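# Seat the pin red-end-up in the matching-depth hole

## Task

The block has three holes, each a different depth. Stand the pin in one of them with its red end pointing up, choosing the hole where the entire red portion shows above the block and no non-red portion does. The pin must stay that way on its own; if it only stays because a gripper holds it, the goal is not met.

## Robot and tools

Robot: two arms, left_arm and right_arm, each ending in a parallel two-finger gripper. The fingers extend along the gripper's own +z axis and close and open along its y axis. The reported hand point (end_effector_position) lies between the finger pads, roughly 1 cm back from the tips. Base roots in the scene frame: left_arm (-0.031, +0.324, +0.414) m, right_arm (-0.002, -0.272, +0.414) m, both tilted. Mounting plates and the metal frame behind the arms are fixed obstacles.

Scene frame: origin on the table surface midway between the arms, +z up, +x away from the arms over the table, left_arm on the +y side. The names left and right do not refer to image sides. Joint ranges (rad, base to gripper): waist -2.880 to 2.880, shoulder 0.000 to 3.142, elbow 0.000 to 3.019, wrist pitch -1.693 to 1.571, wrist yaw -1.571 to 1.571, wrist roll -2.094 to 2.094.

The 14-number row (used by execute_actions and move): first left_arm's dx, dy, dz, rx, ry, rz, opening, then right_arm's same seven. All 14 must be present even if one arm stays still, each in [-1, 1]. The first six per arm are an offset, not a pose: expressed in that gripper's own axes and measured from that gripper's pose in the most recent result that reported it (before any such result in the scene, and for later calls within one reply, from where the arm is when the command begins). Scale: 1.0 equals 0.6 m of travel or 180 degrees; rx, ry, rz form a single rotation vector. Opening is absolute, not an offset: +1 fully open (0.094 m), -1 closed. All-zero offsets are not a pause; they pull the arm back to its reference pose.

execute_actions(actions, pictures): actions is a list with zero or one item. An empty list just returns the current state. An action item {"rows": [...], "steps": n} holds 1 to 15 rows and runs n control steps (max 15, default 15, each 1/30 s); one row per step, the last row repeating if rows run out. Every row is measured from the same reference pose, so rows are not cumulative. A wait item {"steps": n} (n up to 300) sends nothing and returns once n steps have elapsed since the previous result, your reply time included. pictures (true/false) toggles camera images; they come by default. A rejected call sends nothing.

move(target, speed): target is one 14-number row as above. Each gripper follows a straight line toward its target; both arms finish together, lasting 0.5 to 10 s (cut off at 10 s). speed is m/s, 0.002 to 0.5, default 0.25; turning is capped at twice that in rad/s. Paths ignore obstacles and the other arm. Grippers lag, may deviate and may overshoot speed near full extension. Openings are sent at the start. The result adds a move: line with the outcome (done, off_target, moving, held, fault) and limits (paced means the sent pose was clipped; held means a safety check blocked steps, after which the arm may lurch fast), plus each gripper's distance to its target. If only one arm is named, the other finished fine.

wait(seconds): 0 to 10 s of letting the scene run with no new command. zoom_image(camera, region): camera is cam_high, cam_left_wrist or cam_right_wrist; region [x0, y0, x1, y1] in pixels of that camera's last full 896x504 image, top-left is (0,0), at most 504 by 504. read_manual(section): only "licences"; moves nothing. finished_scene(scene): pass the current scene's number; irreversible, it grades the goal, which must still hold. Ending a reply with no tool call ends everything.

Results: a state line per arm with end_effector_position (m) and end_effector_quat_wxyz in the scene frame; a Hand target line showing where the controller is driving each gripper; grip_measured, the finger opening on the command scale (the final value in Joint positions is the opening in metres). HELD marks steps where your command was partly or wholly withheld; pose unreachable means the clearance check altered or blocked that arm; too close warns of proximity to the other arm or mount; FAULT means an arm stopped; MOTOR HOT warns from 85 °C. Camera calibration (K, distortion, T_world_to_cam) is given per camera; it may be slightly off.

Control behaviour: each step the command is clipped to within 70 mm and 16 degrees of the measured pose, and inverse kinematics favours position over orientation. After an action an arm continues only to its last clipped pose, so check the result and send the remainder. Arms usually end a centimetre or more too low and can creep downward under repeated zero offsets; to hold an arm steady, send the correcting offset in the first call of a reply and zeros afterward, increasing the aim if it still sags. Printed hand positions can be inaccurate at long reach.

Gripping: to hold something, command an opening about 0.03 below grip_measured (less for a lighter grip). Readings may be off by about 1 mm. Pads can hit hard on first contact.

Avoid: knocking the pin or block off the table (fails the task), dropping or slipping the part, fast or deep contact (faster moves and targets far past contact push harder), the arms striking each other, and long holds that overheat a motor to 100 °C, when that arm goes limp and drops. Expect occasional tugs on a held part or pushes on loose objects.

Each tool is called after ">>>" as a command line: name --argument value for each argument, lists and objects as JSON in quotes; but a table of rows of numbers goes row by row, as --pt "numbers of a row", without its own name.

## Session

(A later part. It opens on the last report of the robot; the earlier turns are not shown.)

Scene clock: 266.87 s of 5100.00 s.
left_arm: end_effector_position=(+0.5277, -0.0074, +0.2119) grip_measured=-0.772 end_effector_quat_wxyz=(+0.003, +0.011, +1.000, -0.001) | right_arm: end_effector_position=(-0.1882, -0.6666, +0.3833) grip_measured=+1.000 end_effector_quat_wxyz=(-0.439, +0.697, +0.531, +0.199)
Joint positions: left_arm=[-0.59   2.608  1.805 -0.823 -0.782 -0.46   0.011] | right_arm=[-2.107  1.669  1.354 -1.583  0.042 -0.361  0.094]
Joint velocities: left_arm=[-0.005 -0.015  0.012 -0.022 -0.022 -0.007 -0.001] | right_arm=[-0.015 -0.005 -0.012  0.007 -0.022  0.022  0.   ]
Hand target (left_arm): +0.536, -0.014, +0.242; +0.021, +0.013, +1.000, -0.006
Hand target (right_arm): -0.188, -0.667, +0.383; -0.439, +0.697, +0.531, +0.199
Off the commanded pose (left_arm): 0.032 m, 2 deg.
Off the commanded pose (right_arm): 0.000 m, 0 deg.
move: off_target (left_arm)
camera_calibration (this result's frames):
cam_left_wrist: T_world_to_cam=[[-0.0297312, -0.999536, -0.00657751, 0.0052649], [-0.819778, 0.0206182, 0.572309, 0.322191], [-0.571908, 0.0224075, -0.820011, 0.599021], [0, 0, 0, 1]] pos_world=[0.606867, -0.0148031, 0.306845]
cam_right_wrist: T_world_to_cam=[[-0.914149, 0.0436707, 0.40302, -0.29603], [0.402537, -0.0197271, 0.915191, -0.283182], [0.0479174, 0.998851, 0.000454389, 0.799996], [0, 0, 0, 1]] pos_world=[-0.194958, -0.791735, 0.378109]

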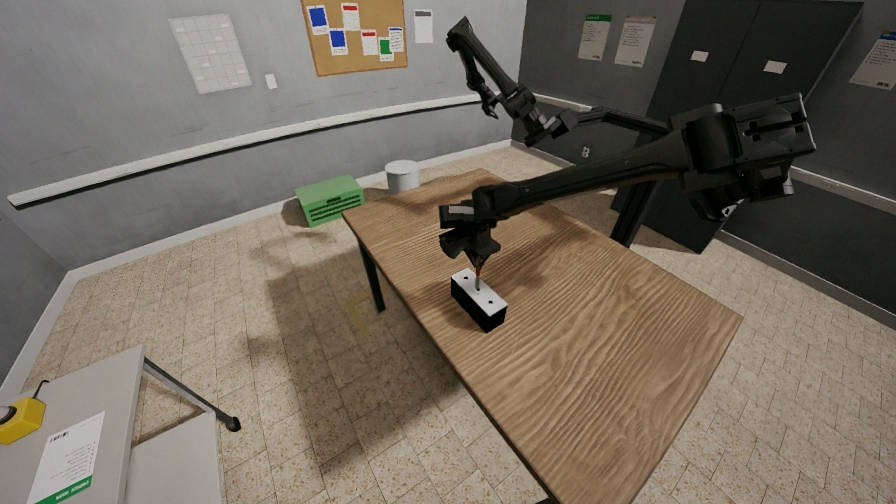

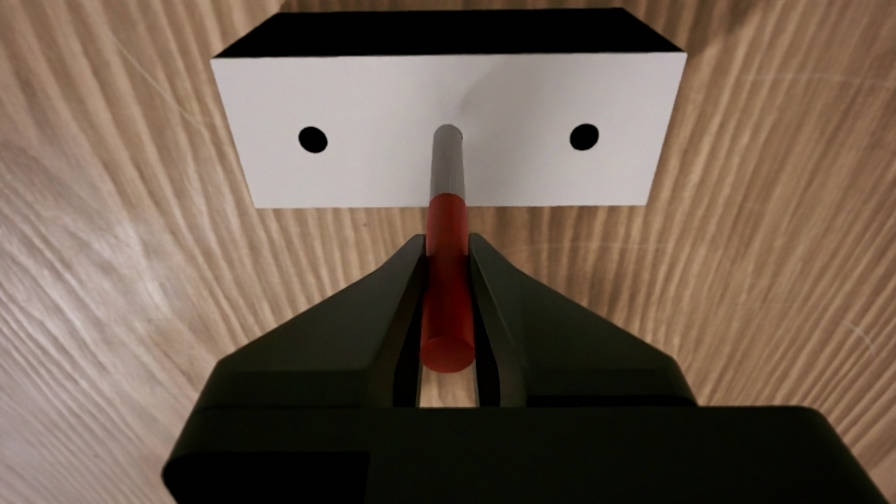

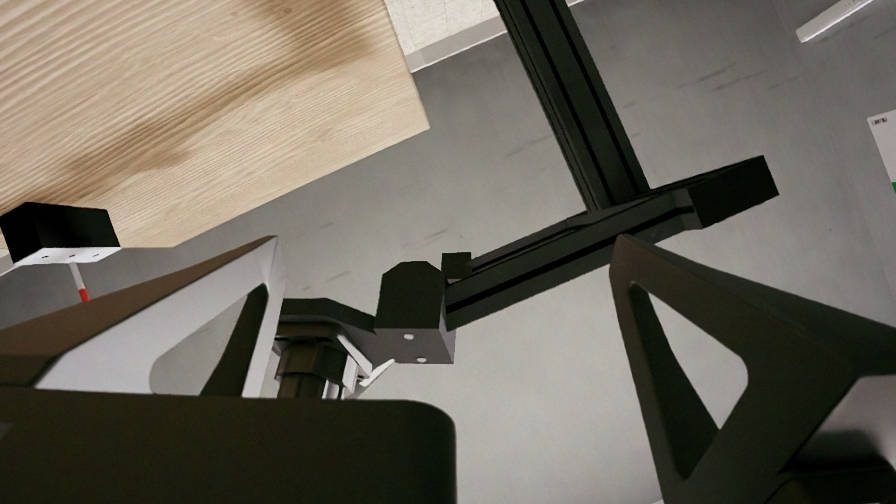

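>>> move --target '[0.003,-0.131,-0.022,0.002,-0.008,0,-0.82,0,0,0,0,0,0,1]' --speed 0.06

Scene clock: 273.40 s of 5100.00 s.
left_arm: end_effector_position=(+0.5150, -0.0689, +0.2017) grip_measured=-0.772 end_effector_quat_wxyz=(-0.001, +0.011, +1.000, +0.005) | right_arm: end_effector_position=(-0.1882, -0.6666, +0.3833) grip_measured=+1.000 end_effector_quat_wxyz=(-0.439, +0.697, +0.531, +0.199)
Joint positions: left_arm=[-0.645  2.766  1.986 -0.918 -0.782 -0.549  0.011] | right_arm=[-2.107  1.669  1.354 -1.583  0.042 -0.361  0.094]
Joint velocities: left_arm=[-0.015 -0.005  0.012 -0.007 -0.037 -0.007 -0.001] | right_arm=[-0.015 -0.005  0.012  0.012 -0.022  0.022  0.   ]
Hand target (left_arm): +0.524, -0.086, +0.226; +0.016, +0.011, +1.000, -0.005
Hand target (right_arm): -0.188, -0.667, +0.383; -0.439, +0.697, +0.531, +0.199
Off the commanded pose (left_arm): 0.030 m, 2 deg.
Off the commanded pose (right_arm): 0.000 m, 0 deg.
After step 90, 1.83 s passed at rest.
move: off_target (left_arm)
camera_calibration (this result's frames):
cam_left_wrist: T_world_to_cam=[[-0.0301301, -0.999407, -0.0166598, -0.0544704], [-0.814874, 0.0149076, 0.579447, 0.314536], [-0.578855, 0.0310344, -0.81484, 0.587893], [0, 0, 0, 1]] pos_world=[0.594971, -0.0773719, 0.295874]
cam_right_wrist: T_world_to_cam=[[-0.914149, 0.0436707, 0.40302, -0.29603], [0.402537, -0.0197271, 0.915191, -0.283182], [0.0479174, 0.998851, 0.000454389, 0.799996], [0, 0, 0, 1]] pos_world=[-0.194958, -0.791735, 0.378109]

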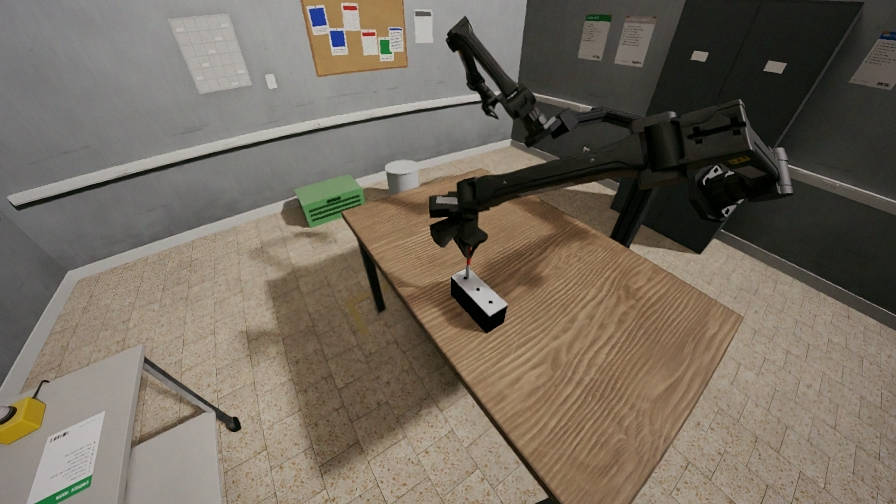

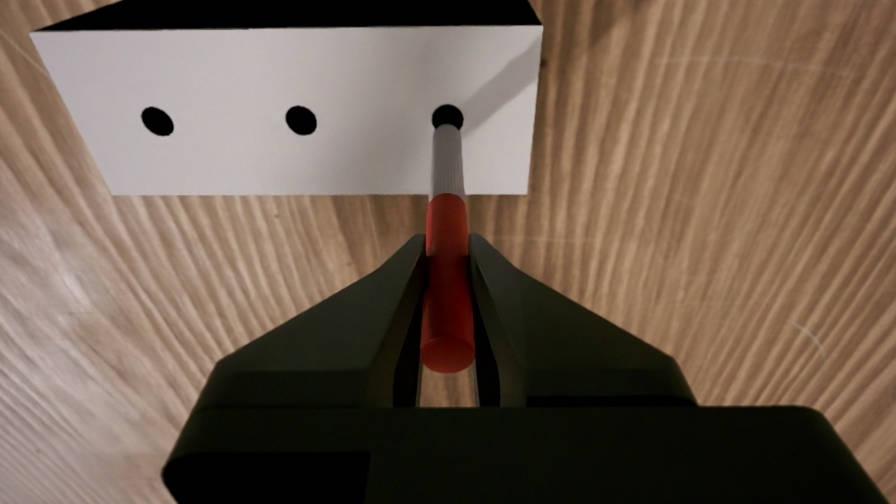

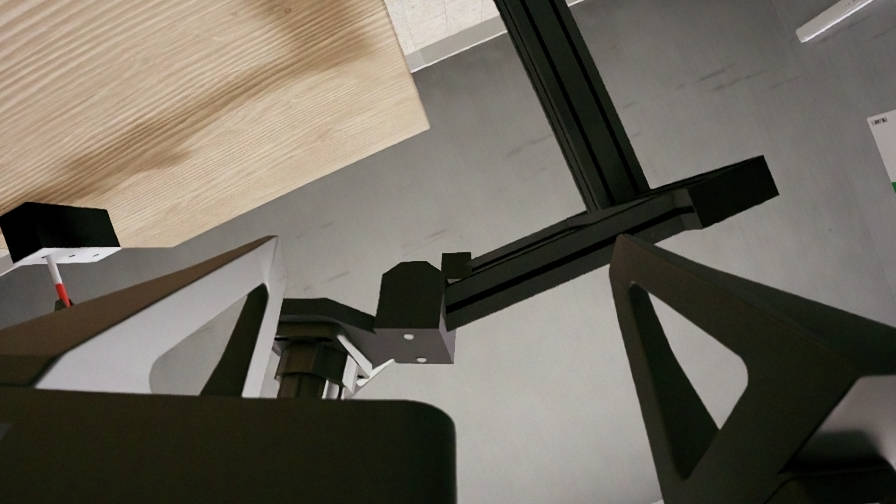

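>>> execute_actions --actions '[{"rows":[[-0.028,-0.029,-0.045,0.0076,-0.014,-0.003,-0.82,0,0,0,0,0,0,1]],"steps":12}]' --pictures false

Scene clock: 287.80 s of 5100.00 s.
left_arm: end_effector_position=(+0.5226, -0.0701, +0.2049) grip_measured=-0.772 end_effector_quat_wxyz=(+0.004, +0.005, +1.000, +0.002) | right_arm: end_effector_position=(-0.1882, -0.6666, +0.3833) grip_measured=+1.000 end_effector_quat_wxyz=(-0.439, +0.697, +0.531, +0.199)
Joint positions: left_arm=[-0.645  2.767  2.003 -0.918 -0.782 -0.551  0.011] | right_arm=[-2.107  1.669  1.354 -1.583  0.042 -0.361  0.094]
Joint velocities: left_arm=[ 0.005 -0.015  0.002 -0.002  0.037 -0.051 -0.   ] | right_arm=[-0.005  0.005  0.002  0.017  0.007 -0.037  0.   ]
Hand target (left_arm): +0.531, -0.086, +0.229; +0.021, +0.007, +1.000, -0.008
Hand target (right_arm): -0.188, -0.667, +0.383; -0.439, +0.697, +0.531, +0.199
Off the commanded pose (left_arm): 0.030 m, 2 deg.
Off the commanded pose (right_arm): 0.000 m, 0 deg.
Steps of this call (steps 1 to 90: nothing new was sent; then 11.00 s passed at rest; steps 91 to 102: all 12 steps of this action). Readings (end_effector_position):
91: left_arm (+0.5161, -0.0691, +0.2022) | right_arm (-0.1882, -0.6666, +0.3833)
92: left_arm (+0.5166, -0.0693, +0.2023) | right_arm (-0.1882, -0.6666, +0.3833)
94: left_arm (+0.5186, -0.0697, +0.2031) | right_arm (-0.1882, -0.6666, +0.3833)
98: left_arm (+0.5219, -0.0700, +0.2046) | right_arm (-0.1882, -0.6666, +0.3833)
102: the state above

>>> execute_actions --actions '[{"rows":[[-0.0265,0.009,-0.0025,0.0017,-0.001,-0.010,-0.82,0,0,0,0,0,0,1]],"steps":12}]'

>>> zoom_image --camera "cam_left_wrist" --region '[350,60,550,220]'

Scene clock: 297.90 s of 5100.00 s.
left_arm: end_effector_position=(+0.5237, -0.0670, +0.2018) grip_measured=-0.772 end_effector_quat_wxyz=(+0.002, +0.003, +1.000, +0.002) | right_arm: end_effector_position=(-0.1882, -0.6666, +0.3833) grip_measured=+1.000 end_effector_quat_wxyz=(-0.439, +0.697, +0.531, +0.199)
Joint positions: left_arm=[-0.638  2.767  2.003 -0.918 -0.782 -0.551  0.011] | right_arm=[-2.107  1.669  1.354 -1.583  0.042 -0.361  0.094]
Joint velocities: left_arm=[-0.005 -0.015 -0.007 -0.017 -0.007 -0.037 -0.001] | right_arm=[-0.015 -0.005 -0.012  0.027  0.022  0.022  0.   ]
Hand target (left_arm): +0.538, -0.064, +0.207; +0.006, -0.011, +1.000, -0.001
Hand target (right_arm): -0.188, -0.667, +0.383; -0.439, +0.697, +0.531, +0.199
Off the commanded pose (left_arm): 0.016 m, 2 deg.
Off the commanded pose (right_arm): 0.000 m, 0 deg.
Steps of this call (steps 1 to 90: nothing new was sent; then 6.70 s passed at rest; steps 91 to 102: all 12 steps of this action). Readings (end_effector_position):
91: left_arm (+0.5226, -0.0699, +0.2047) | right_arm (-0.1882, -0.6666, +0.3833)
92: left_arm (+0.5226, -0.0699, +0.2047) | right_arm (-0.1882, -0.6666, +0.3833)
94: left_arm (+0.5229, -0.0692, +0.2040) | right_arm (-0.1882, -0.6666, +0.3833)
98: left_arm (+0.5234, -0.0673, +0.2020) | right_arm (-0.1882, -0.6666, +0.3833)
102: the state above
camera_calibration (this result's frames):
cam_left_wrist: T_world_to_cam=[[-0.0121726, -0.999849, -0.0124244, -0.0625535], [-0.818183, 0.00281647, 0.57495, 0.323423], [-0.574828, 0.0171641, -0.818094, 0.59053], [0, 0, 0, 1]] pos_world=[0.603312, -0.0735909, 0.29638]
cam_right_wrist: T_world_to_cam=[[-0.914149, 0.0436707, 0.40302, -0.29603], [0.402537, -0.0197271, 0.915191, -0.283182], [0.0479174, 0.998851, 0.000454389, 0.799996], [0, 0, 0, 1]] pos_world=[-0.194958, -0.791735, 0.378109]

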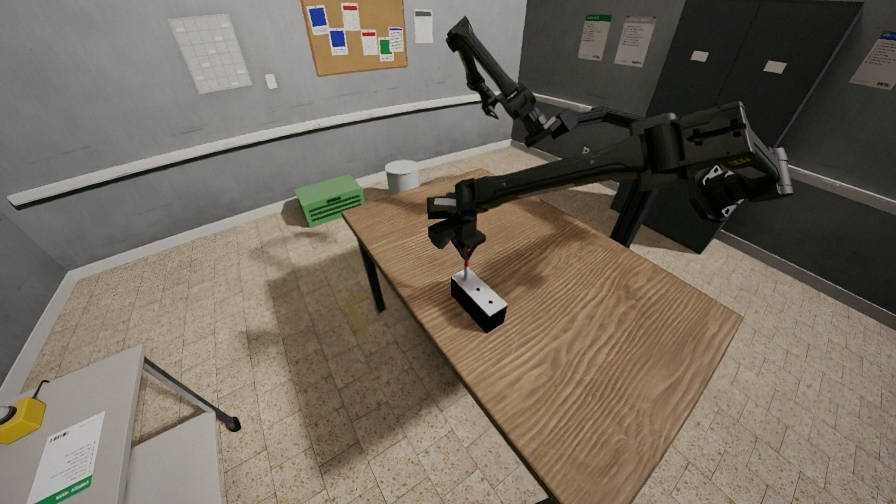

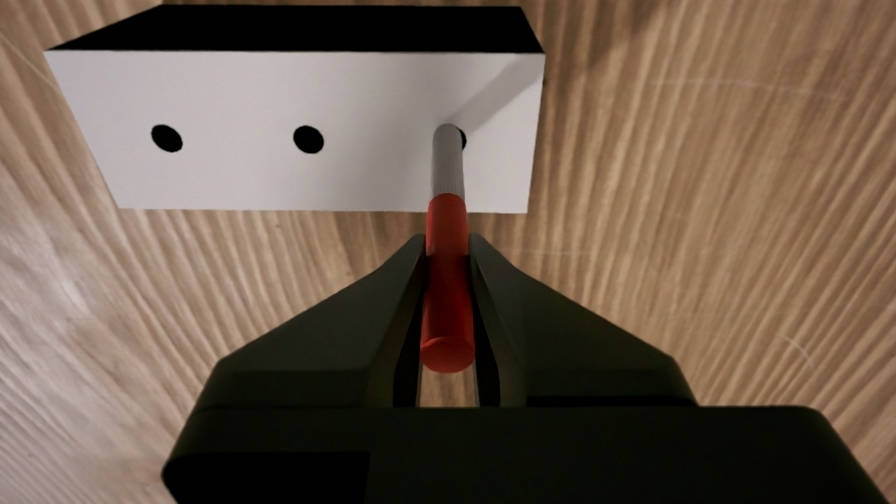

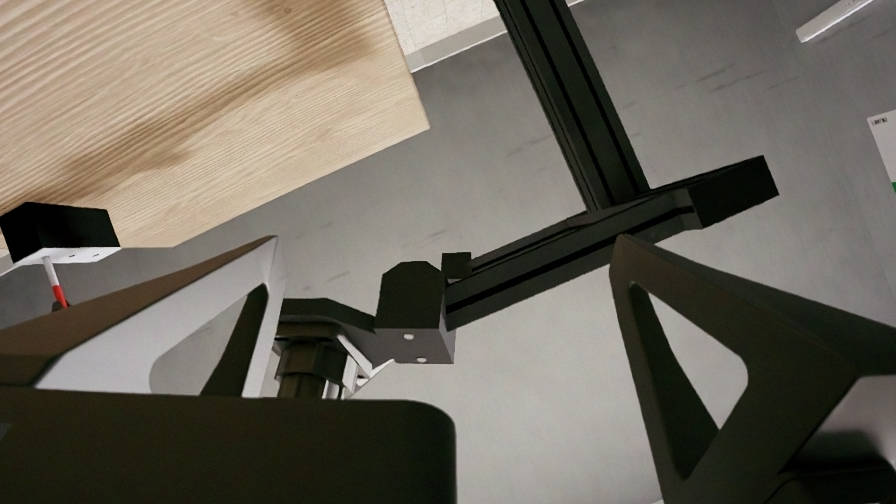

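Region (350, 60, 550, 220) of cam_left_wrist's 896x504 image, scaled by 2.520, with more detail than that image has; it fills the top 403 rows of this view, and the rest is white.

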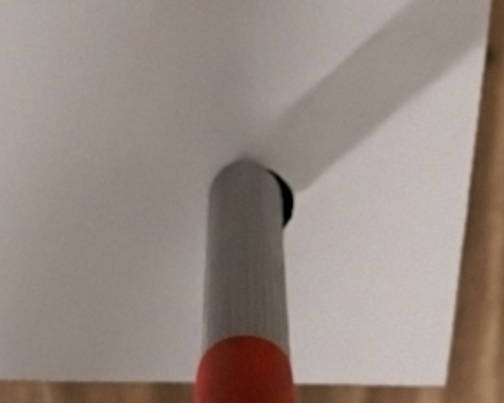

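>>> execute_actions --actions '[{"rows":[[-0.0228,0.001,-0.0077,0.0052,-0.0003,-0.009,-0.82,0,0,0,0,0,0,1]],"steps":10}]'

>>> zoom_image --camera "cam_left_wrist" --region '[350,60,550,220]'

Scene clock: 304.30 s of 5100.00 s.
left_arm: end_effector_position=(+0.5230, -0.0682, +0.2018) grip_measured=-0.772 end_effector_quat_wxyz=(-0.001, +0.003, +1.000, -0.001) | right_arm: end_effector_position=(-0.1882, -0.6666, +0.3833) grip_measured=+1.000 end_effector_quat_wxyz=(-0.439, +0.697, +0.531, +0.199)
Joint positions: left_arm=[-0.638  2.767  2.003 -0.918 -0.774 -0.551  0.011] | right_arm=[-2.107  1.669  1.354 -1.583  0.042 -0.361  0.094]
Joint velocities: left_arm=[-0.005 -0.005 -0.022 -0.012  0.037 -0.081  0.   ] | right_arm=[ 0.015 -0.015 -0.007 -0.007  0.022 -0.037  0.   ]
Hand target (left_arm): +0.537, -0.066, +0.207; +0.002, -0.012, +1.000, -0.006
Hand target (right_arm): -0.188, -0.667, +0.383; -0.439, +0.697, +0.531, +0.199
Off the commanded pose (left_arm): 0.015 m, 2 deg.
Off the commanded pose (right_arm): 0.000 m, 0 deg.
Steps of this call (steps 1 to 90: nothing new was sent; then 3.07 s passed at rest; steps 91 to 100: all 10 steps of this action). Readings (end_effector_position):
91: left_arm (+0.5235, -0.0674, +0.2018) | right_arm (-0.1882, -0.6666, +0.3833)
92: left_arm (+0.5232, -0.0678, +0.2018) | right_arm (-0.1882, -0.6666, +0.3833)
94: left_arm (+0.5230, -0.0681, +0.2018) | right_arm (-0.1882, -0.6666, +0.3833)
98: left_arm (+0.5230, -0.0682, +0.2018) | right_arm (-0.1882, -0.6666, +0.3833)
100: the state above
camera_calibration (this result's frames):
cam_left_wrist: T_world_to_cam=[[-0.0122116, -0.99991, -0.00556846, -0.065099], [-0.815746, 0.00674156, 0.578371, 0.321136], [-0.578281, 0.0116053, -0.815755, 0.591086], [0, 0, 0, 1]] pos_world=[0.602985, -0.0741178, 0.296083]
cam_right_wrist: T_world_to_cam=[[-0.914149, 0.0436707, 0.40302, -0.29603], [0.402537, -0.0197271, 0.915191, -0.283182], [0.0479174, 0.998851, 0.000454389, 0.799996], [0, 0, 0, 1]] pos_world=[-0.194958, -0.791735, 0.378109]

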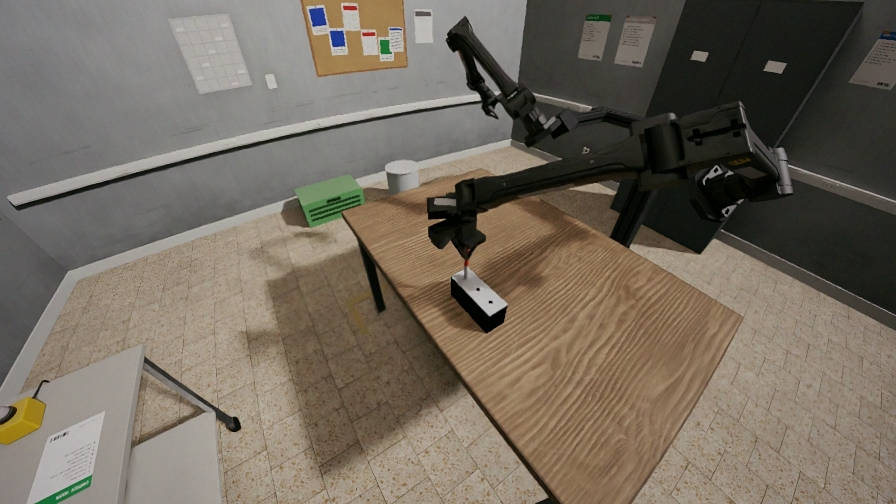

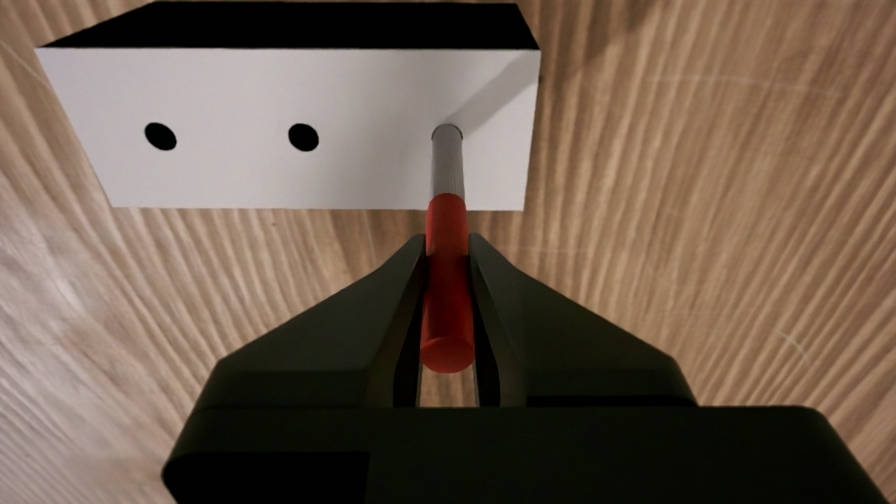

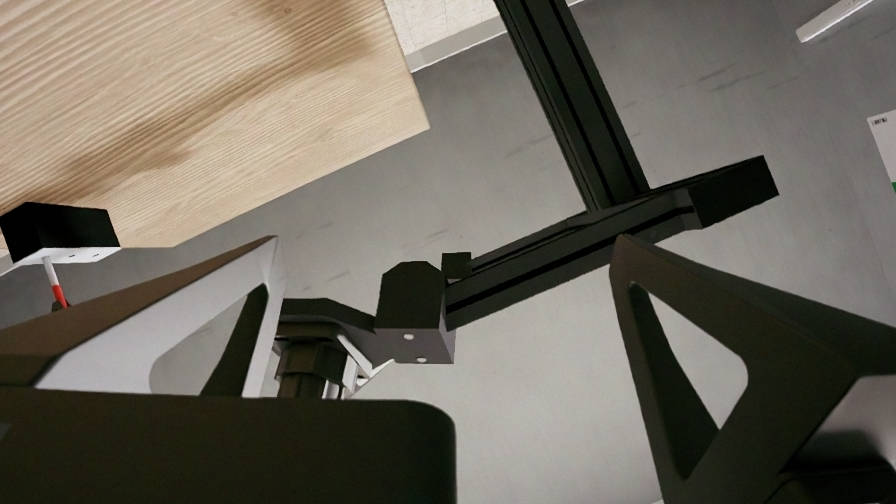

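Region (350, 60, 550, 220) of cam_left_wrist's 896x504 image, scaled by 2.520, with more detail than that image has; it fills the top 403 rows of this view, and the rest is white.

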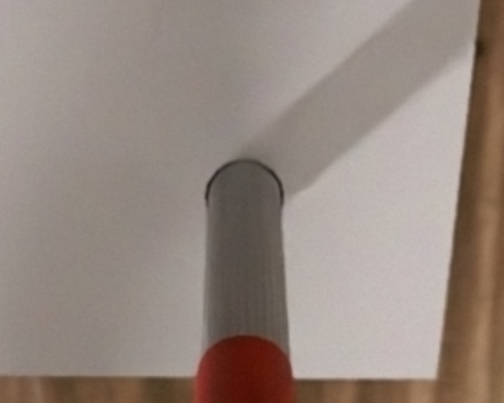

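>>> execute_actions --actions '[{"rows":[[-0.024,0.003,-0.005,0.003,-0.002,-0.009,-0.82,0,0,0,0,0,0,1],[-0.024,0.003,-0.003,0.003,-0.002,-0.009,-0.82,0,0,0,0,0,0,1],[-0.024,0.003,-0.001,0.003,-0.002,-0.009,-0.82,0,0,0,0,0,0,1],[-0.024,0.003,0.001,0.003,-0.002,-0.009,-0.82,0,0,0,0,0,0,1]],"steps":14}]' --pictures false

Scene clock: 314.07 s of 5100.00 s.
left_arm: end_effector_position=(+0.5225, -0.0675, +0.2000) grip_measured=-0.772 end_effector_quat_wxyz=(-0.002, +0.002, +1.000, -0.001) | right_arm: end_effector_position=(-0.1882, -0.6666, +0.3833) grip_measured=+1.000 end_effector_quat_wxyz=(-0.439, +0.697, +0.531, +0.199)
Joint positions: left_arm=[-0.636  2.769  2.003 -0.918 -0.774 -0.551  0.011] | right_arm=[-2.107  1.669  1.354 -1.583  0.042 -0.361  0.094]
Joint velocities: left_arm=[-0.015 -0.005  0.002 -0.007  0.007  0.007  0.   ] | right_arm=[-0.015 -0.005  0.007 -0.002  0.051 -0.11   0.   ]
Hand target (left_arm): +0.537, -0.066, +0.201; +0.003, -0.012, +1.000, -0.006
Hand target (right_arm): -0.188, -0.667, +0.383; -0.439, +0.697, +0.531, +0.199
Off the commanded pose (left_arm): 0.015 m, 2 deg.
Off the commanded pose (right_arm): 0.000 m, 0 deg.
Steps of this call (steps 1 to 90: nothing new was sent; then 6.30 s passed at rest; steps 91 to 104: all 14 steps of this action). Readings (end_effector_position):
91: left_arm (+0.5230, -0.0682, +0.2018) | right_arm (-0.1882, -0.6666, +0.3833)
92: left_arm (+0.5230, -0.0682, +0.2018) | right_arm (-0.1882, -0.6666, +0.3833)
94: left_arm (+0.5231, -0.0678, +0.2014) | right_arm (-0.1882, -0.6666, +0.3833)
98: left_arm (+0.5228, -0.0675, +0.2005) | right_arm (-0.1882, -0.6666, +0.3833)
104: the state above

Seems just in; add wrist-pitch bias and continue.

>>> execute_actions --actions '[{"rows":[[-0.027,0.001,0.001,0.003,-0.005,-0.010,-0.82,0,0,0,0,0,0,1],[-0.027,0,0.004,0.003,-0.006,-0.010,-0.82,0,0,0,0,0,0,1],[-0.027,-0.001,0.007,0.003,-0.007,-0.010,-0.82,0,0,0,0,0,0,1],[-0.027,-0.001,0.010,0.003,-0.007,-0.010,-0.82,0,0,0,0,0,0,1],[-0.027,-0.001,0.013,0.003,-0.007,-0.010,-0.82,0,0,0,0,0,0,1]],"steps":14}]' --pictures false

Scene clock: 324.80 s of 5100.00 s.
left_arm: end_effector_position=(+0.5217, -0.0679, +0.1911) grip_measured=-0.772 end_effector_quat_wxyz=(-0.002, -0.002, +1.000, -0.000) | right_arm: end_effector_position=(-0.1882, -0.6666, +0.3833) grip_measured=+1.000 end_effector_quat_wxyz=(-0.439, +0.697, +0.531, +0.199)
Joint positions: left_arm=[-0.627  2.779  2.003 -0.899 -0.775 -0.547  0.011] | right_arm=[-2.107  1.669  1.354 -1.583  0.042 -0.361  0.094]
Joint velocities: left_arm=[-0.015  0.005 -0.007 -0.002 -0.051  0.007  0.   ] | right_arm=[ 0.005 -0.005  0.022  0.012  0.037  0.007  0.   ]
Hand target (left_arm): +0.538, -0.067, +0.192; +0.009, -0.013, +1.000, -0.005
Hand target (right_arm): -0.188, -0.667, +0.383; -0.439, +0.697, +0.531, +0.199
Off the commanded pose (left_arm): 0.017 m, 2 deg.
Off the commanded pose (right_arm): 0.000 m, 0 deg.
Steps of this call (steps 1 to 90: nothing new was sent; then 7.27 s passed at rest; steps 91 to 104: all 14 steps of this action). Readings (end_effector_position):
91: left_arm (+0.5223, -0.0677, +0.1998) | right_arm (-0.1882, -0.6666, +0.3833)
92: left_arm (+0.5223, -0.0677, +0.1998) | right_arm (-0.1882, -0.6666, +0.3833)
94: left_arm (+0.5223, -0.0680, +0.1987) | right_arm (-0.1882, -0.6666, +0.3833)
98: left_arm (+0.5214, -0.0681, +0.1936) | right_arm (-0.1882, -0.6666, +0.3833)
104: the state above

>>> execute_actions --actions '[{"rows":[[-0.024,0,0.005,0.001,-0.007,-0.004,-0.82,0,0,0,0,0,0,1],[-0.024,0,0.011,0.001,-0.007,-0.004,-0.82,0,0,0,0,0,0,1],[-0.024,0,0.017,0.001,-0.007,-0.004,-0.82,0,0,0,0,0,0,1],[-0.024,0,0.023,0.001,-0.007,-0.004,-0.82,0,0,0,0,0,0,1],[-0.024,0,0.029,0.001,-0.007,-0.004,-0.82,0,0,0,0,0,0,1],[-0.024,0,0.035,0.001,-0.007,-0.004,-0.82,0,0,0,0,0,0,1],[-0.024,0,0.041,0.001,-0.007,-0.004,-0.82,0,0,0,0,0,0,1],[-0.024,0,0.047,0.001,-0.007,-0.004,-0.82,0,0,0,0,0,0,1]],"steps":15}]' --pictures false

>>> execute_actions --actions '[{"rows":[[-0.022,0,0.006,0.002,-0.006,-0.003,-0.82,0,0,0,0,0,0,1],[-0.022,0,0.012,0.002,-0.006,-0.003,-0.82,0,0,0,0,0,0,1],[-0.022,0,0.018,0.002,-0.006,-0.003,-0.82,0,0,0,0,0,0,1],[-0.022,0,0.024,0.002,-0.006,-0.003,-0.82,0,0,0,0,0,0,1],[-0.022,0,0.03,0.002,-0.006,-0.003,-0.82,0,0,0,0,0,0,1],[-0.022,0,0.035,0.002,-0.006,-0.003,-0.82,0,0,0,0,0,0,1],[-0.022,0,0.04,0.002,-0.006,-0.003,-0.82,0,0,0,0,0,0,1],[-0.022,0,0.044,0.002,-0.006,-0.003,-0.82,0,0,0,0,0,0,1]],"steps":15}]'

Scene clock: 337.87 s of 5100.00 s.
left_arm: end_effector_position=(+0.5219, -0.0679, +0.1636) grip_measured=-0.772 end_effector_quat_wxyz=(+0.001, -0.001, +1.000, +0.002) | right_arm: end_effector_position=(-0.1882, -0.6666, +0.3833) grip_measured=+1.000 end_effector_quat_wxyz=(-0.439, +0.697, +0.531, +0.199)
Joint positions: left_arm=[-0.599  2.815  2.015 -0.844 -0.786 -0.504  0.011] | right_arm=[-2.107  1.669  1.354 -1.583  0.042 -0.361  0.094]
Joint velocities: left_arm=[-0.015 -0.005  0.002  0.012  0.051 -0.095  0.001] | right_arm=[ 0.005  0.005  0.002 -0.012 -0.066 -0.007  0.   ]
Hand target (left_arm): +0.535, -0.067, +0.163; +0.009, -0.009, +1.000, -0.001
Hand target (right_arm): -0.188, -0.667, +0.383; -0.439, +0.697, +0.531, +0.199
Off the commanded pose (left_arm): 0.014 m, 1 deg.
Off the commanded pose (right_arm): 0.000 m, 0 deg.
Steps of this call (steps 1 to 90: nothing new was sent; then 9.57 s passed at rest; steps 91 to 105: all 15 steps of this action). Readings (end_effector_position):
91: left_arm (+0.5217, -0.0679, +0.1910) | right_arm (-0.1882, -0.6666, +0.3833)
92: left_arm (+0.5221, -0.0680, +0.1908) | right_arm (-0.1882, -0.6666, +0.3833)
94: left_arm (+0.5222, -0.0683, +0.1886) | right_arm (-0.1882, -0.6666, +0.3833)
98: left_arm (+0.5210, -0.0686, +0.1771) | right_arm (-0.1882, -0.6666, +0.3833)
105: the state above

Scene clock: 338.37 s of 5100.00 s.
left_arm: end_effector_position=(+0.5231, -0.0681, +0.1627) grip_measured=-0.772 end_effector_quat_wxyz=(+0.005, +0.017, +1.000, +0.004) | right_arm: end_effector_position=(-0.1882, -0.6666, +0.3833) grip_measured=+1.000 end_effector_quat_wxyz=(-0.439, +0.697, +0.531, +0.199)
Joint positions: left_arm=[-0.599  2.816  2.015 -0.835 -0.791 -0.463  0.011] | right_arm=[-2.107  1.669  1.354 -1.583  0.042 -0.361  0.094]
Joint velocities: left_arm=[ 0.005  0.005  0.002  0.002 -0.037 -0.007 -0.002] | right_arm=[-0.005 -0.005  0.012  0.002  0.066  0.007  0.   ]
Hand target (left_arm): +0.534, -0.066, +0.138; +0.011, -0.006, +1.000, +0.000
Hand target (right_arm): -0.188, -0.667, +0.383; -0.439, +0.697, +0.531, +0.199
Off the commanded pose (left_arm): 0.028 m, 3 deg.
Off the commanded pose (right_arm): 0.000 m, 0 deg.
Steps of this call (steps 1 to 15: all 15 steps of this action). Readings (end_effector_position):
1: left_arm (+0.5221, -0.0680, +0.1636) | right_arm (-0.1882, -0.6666, +0.3833)
2: left_arm (+0.5223, -0.0682, +0.1634) | right_arm (-0.1882, -0.6666, +0.3833)
4: left_arm (+0.5226, -0.0681, +0.1630) | right_arm (-0.1882, -0.6666, +0.3833)
8: left_arm (+0.5230, -0.0681, +0.1627) | right_arm (-0.1882, -0.6666, +0.3833)
15: the state above
camera_calibration (this result's frames):
cam_left_wrist: T_world_to_cam=[[-0.0404337, -0.999071, -0.0149383, -0.048931], [-0.821649, 0.0247386, 0.569456, 0.349571], [-0.568558, 0.0352993, -0.821886, 0.55678], [0, 0, 0, 1]] pos_world=[0.601807, -0.0771873, 0.257814]
cam_right_wrist: T_world_to_cam=[[-0.914149, 0.0436707, 0.40302, -0.29603], [0.402537, -0.0197271, 0.915191, -0.283182], [0.0479174, 0.998851, 0.000454389, 0.799996], [0, 0, 0, 1]] pos_world=[-0.194958, -0.791735, 0.378109]

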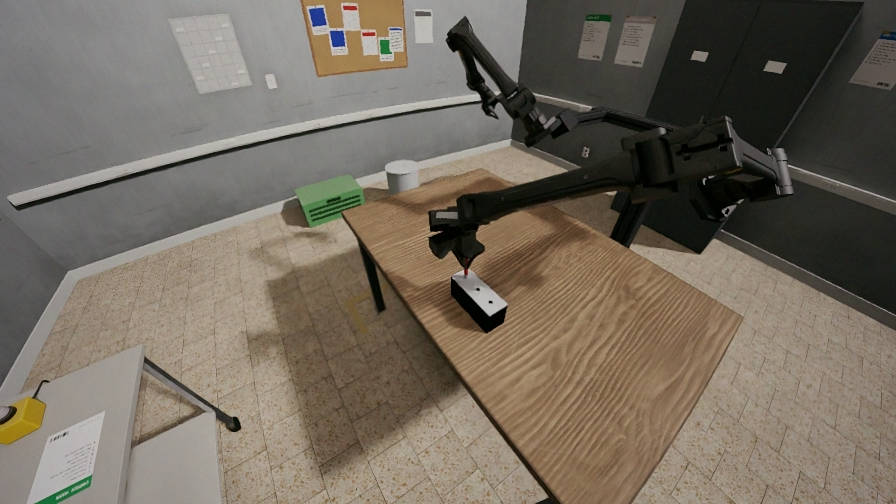

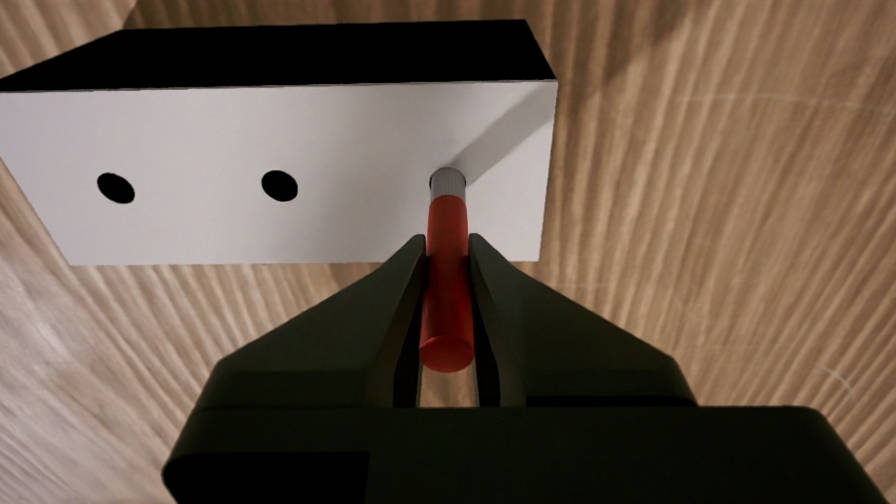

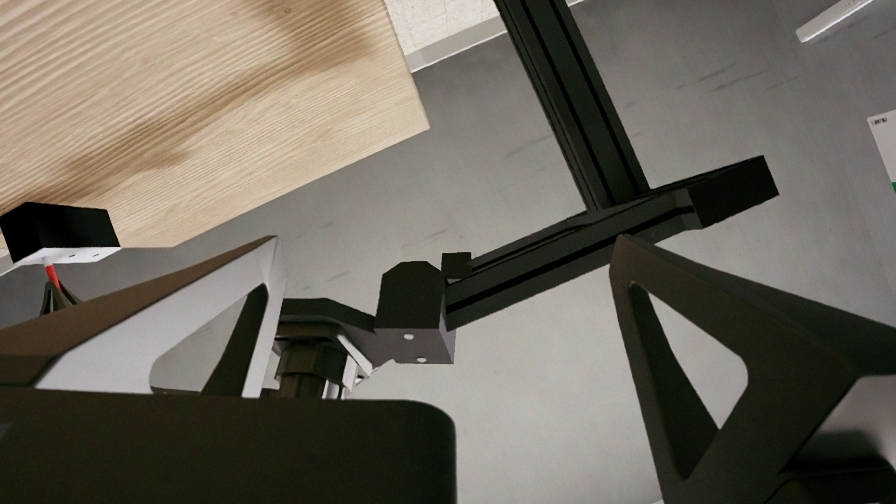

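>>> execute_actions --actions '[{"rows":[[-0.012,0,-0.012,0,0,-0.003,-0.82,0,0,0,0,0,0,1],[-0.012,0,-0.012,0,0,-0.003,-0.82,0,0,0,0,0,0,1],[-0.012,0,-0.012,0,0,-0.003,-0.82,0,0,0,0,0,0,1],[-0.012,0,-0.012,0,0,-0.003,-0.82,0,0,0,0,0,0,1],[-0.012,0,-0.012,0,0,-0.003,-0.6,0,0,0,0,0,0,1]],"steps":15}]'

Scene clock: 345.03 s of 5100.00 s.
left_arm: end_effector_position=(+0.5209, -0.0673, +0.1628) grip_measured=-0.602 end_effector_quat_wxyz=(+0.000, +0.019, +1.000, +0.005) | right_arm: end_effector_position=(-0.1882, -0.6666, +0.3833) grip_measured=+1.000 end_effector_quat_wxyz=(-0.439, +0.697, +0.531, +0.199)
Joint positions: left_arm=[-0.599  2.816  2.015 -0.848 -0.789 -0.467  0.019] | right_arm=[-2.107  1.669  1.354 -1.583  0.042 -0.361  0.094]
Joint velocities: left_arm=[-0.005 -0.005 -0.012 -0.017  0.022 -0.007 -0.   ] | right_arm=[-0.005  0.015  0.002 -0.007  0.051 -0.007  0.   ]
Hand target (left_arm): +0.530, -0.068, +0.170; +0.005, +0.012, +1.000, +0.003
Hand target (right_arm): -0.188, -0.667, +0.383; -0.439, +0.697, +0.531, +0.199
Off the commanded pose (left_arm): 0.012 m, 1 deg.
Off the commanded pose (right_arm): 0.000 m, 0 deg.
Steps of this call (steps 1 to 90: nothing new was sent; then 3.17 s passed at rest; steps 91 to 105: all 15 steps of this action). Readings (end_effector_position):
91: left_arm (+0.5223, -0.0678, +0.1627) | right_arm (-0.1882, -0.6666, +0.3833)
92: left_arm (+0.5220, -0.0679, +0.1628) | right_arm (-0.1882, -0.6666, +0.3833)
94: left_arm (+0.5219, -0.0678, +0.1628) | right_arm (-0.1882, -0.6666, +0.3833)
98: left_arm (+0.5211, -0.0674, +0.1628) | right_arm (-0.1882, -0.6666, +0.3833)
105: the state above
camera_calibration (this result's frames):
cam_left_wrist: T_world_to_cam=[[-0.0448495, -0.998852, -0.0168248, -0.0455438], [-0.816433, 0.0269428, 0.576812, 0.343918], [-0.575696, 0.039606, -0.816704, 0.558712], [0, 0, 0, 1]] pos_world=[0.600392, -0.076886, 0.25716]
cam_right_wrist: T_world_to_cam=[[-0.914149, 0.0436707, 0.40302, -0.29603], [0.402537, -0.0197271, 0.915191, -0.283182], [0.0479174, 0.998851, 0.000454389, 0.799996], [0, 0, 0, 1]] pos_world=[-0.194958, -0.791735, 0.378109]

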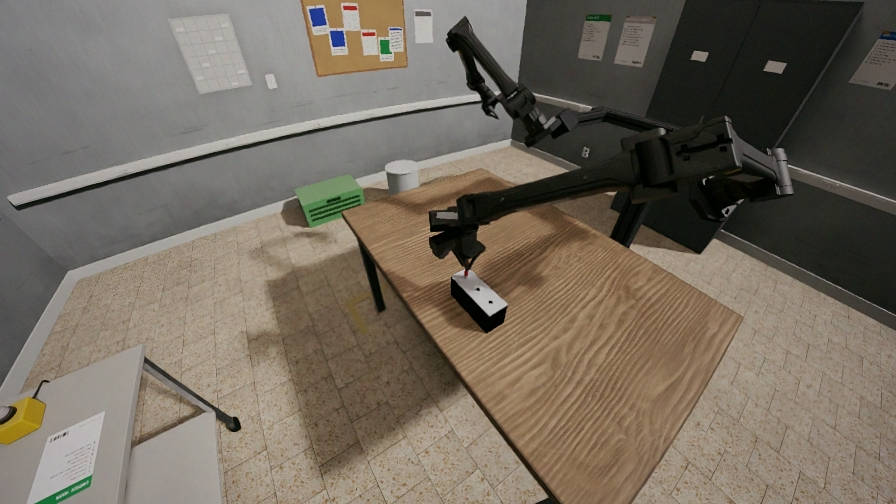

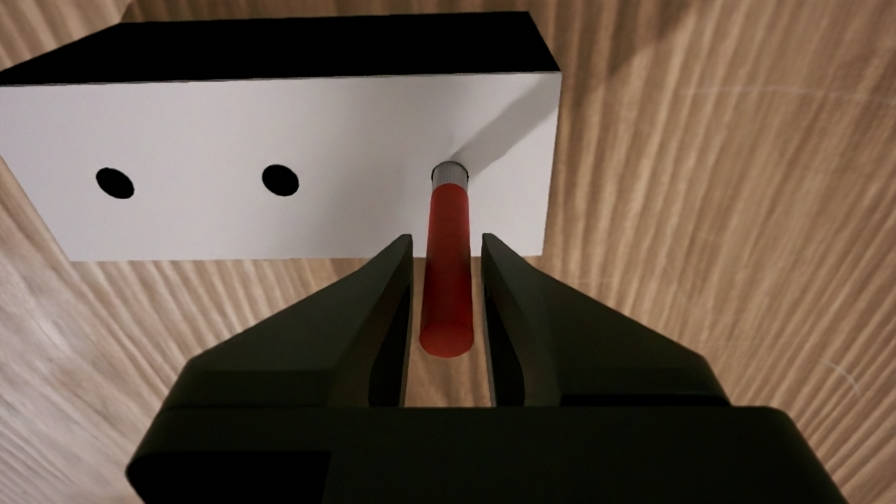

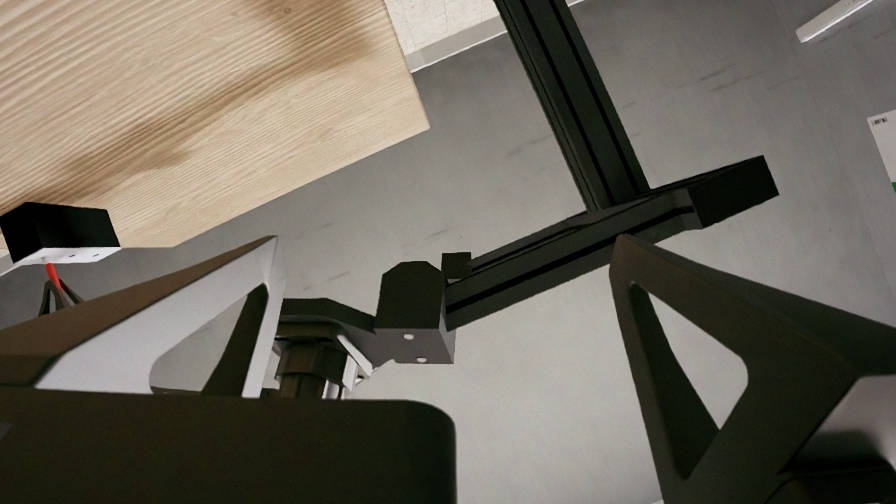

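Dropped a few mm; check whether it's still sliding.

>>> execute_actions --actions '[{"rows":[[-0.016,-0.001,-0.012,0.001,-0.003,-0.004,-0.4,0,0,0,0,0,0,1]],"steps":12}]'

Scene clock: 348.77 s of 5100.00 s.
left_arm: end_effector_position=(+0.5209, -0.0673, +0.1628) grip_measured=-0.402 end_effector_quat_wxyz=(+0.000, +0.019, +1.000, +0.005) | right_arm: end_effector_position=(-0.1882, -0.6666, +0.3833) grip_measured=+1.000 end_effector_quat_wxyz=(-0.439, +0.697, +0.531, +0.199)
Joint positions: left_arm=[-0.599  2.816  2.015 -0.848 -0.789 -0.467  0.028] | right_arm=[-2.107  1.669  1.354 -1.583  0.042 -0.361  0.094]
Joint velocities: left_arm=[-0.005 -0.005  0.012 -0.002  0.066  0.022 -0.   ] | right_arm=[-0.015 -0.024 -0.017  0.002  0.007  0.007  0.   ]
Hand target (left_arm): +0.530, -0.068, +0.170; +0.005, +0.013, +1.000, +0.003
Hand target (right_arm): -0.188, -0.667, +0.383; -0.439, +0.697, +0.531, +0.199
Off the commanded pose (left_arm): 0.012 m, 1 deg.
Off the commanded pose (right_arm): 0.000 m, 0 deg.
Steps of this call (steps 1 to 90: nothing new was sent; then 0.33 s passed at rest; steps 91 to 102: all 12 steps of this action). Readings (end_effector_position):
91: left_arm (+0.5209, -0.0673, +0.1628) | right_arm (-0.1882, -0.6666, +0.3833)
92: left_arm (+0.5209, -0.0673, +0.1628) | right_arm (-0.1882, -0.6666, +0.3833)
94: left_arm (+0.5209, -0.0673, +0.1628) | right_arm (-0.1882, -0.6666, +0.3833)
98: left_arm (+0.5209, -0.0673, +0.1628) | right_arm (-0.1882, -0.6666, +0.3833)
102: the state above
camera_calibration (this result's frames):
cam_left_wrist: T_world_to_cam=[[-0.0448495, -0.998852, -0.0168248, -0.0455438], [-0.816433, 0.0269428, 0.576812, 0.343918], [-0.575696, 0.039606, -0.816704, 0.558712], [0, 0, 0, 1]] pos_world=[0.600392, -0.076886, 0.25716]
cam_right_wrist: T_world_to_cam=[[-0.914149, 0.0436707, 0.40302, -0.29603], [0.402537, -0.0197271, 0.915191, -0.283182], [0.0479174, 0.998851, 0.000454389, 0.799996], [0, 0, 0, 1]] pos_world=[-0.194958, -0.791735, 0.378109]

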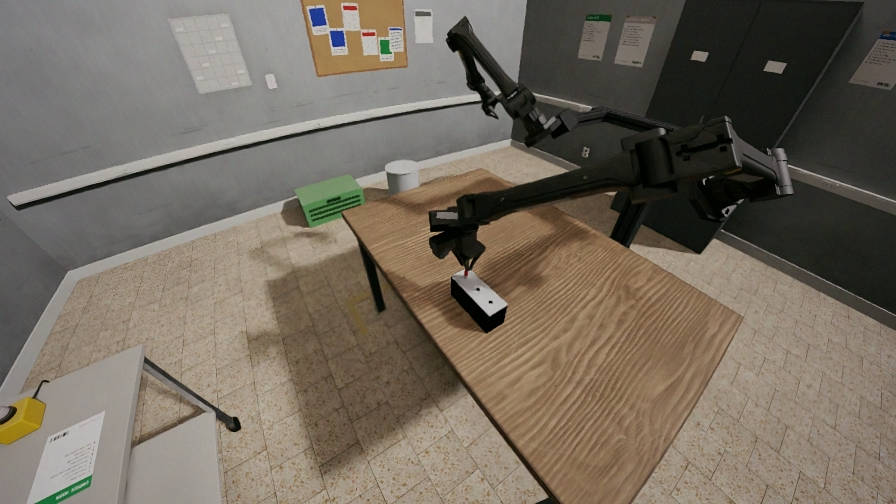

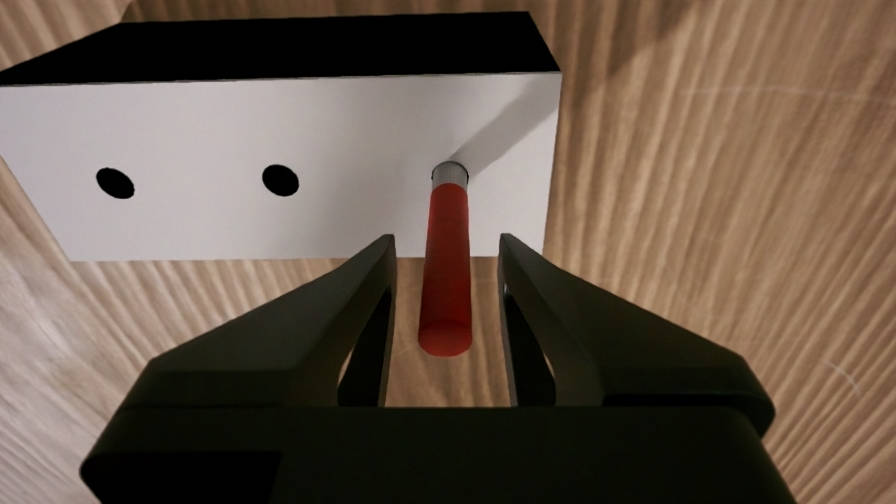

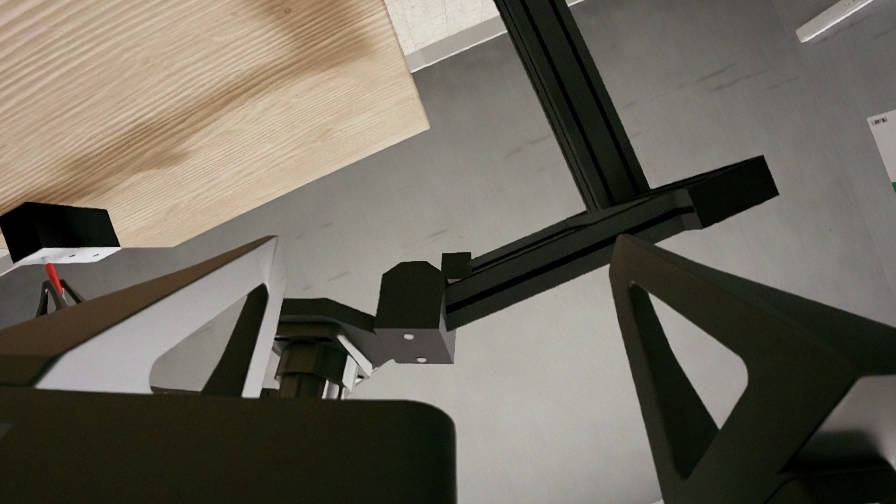

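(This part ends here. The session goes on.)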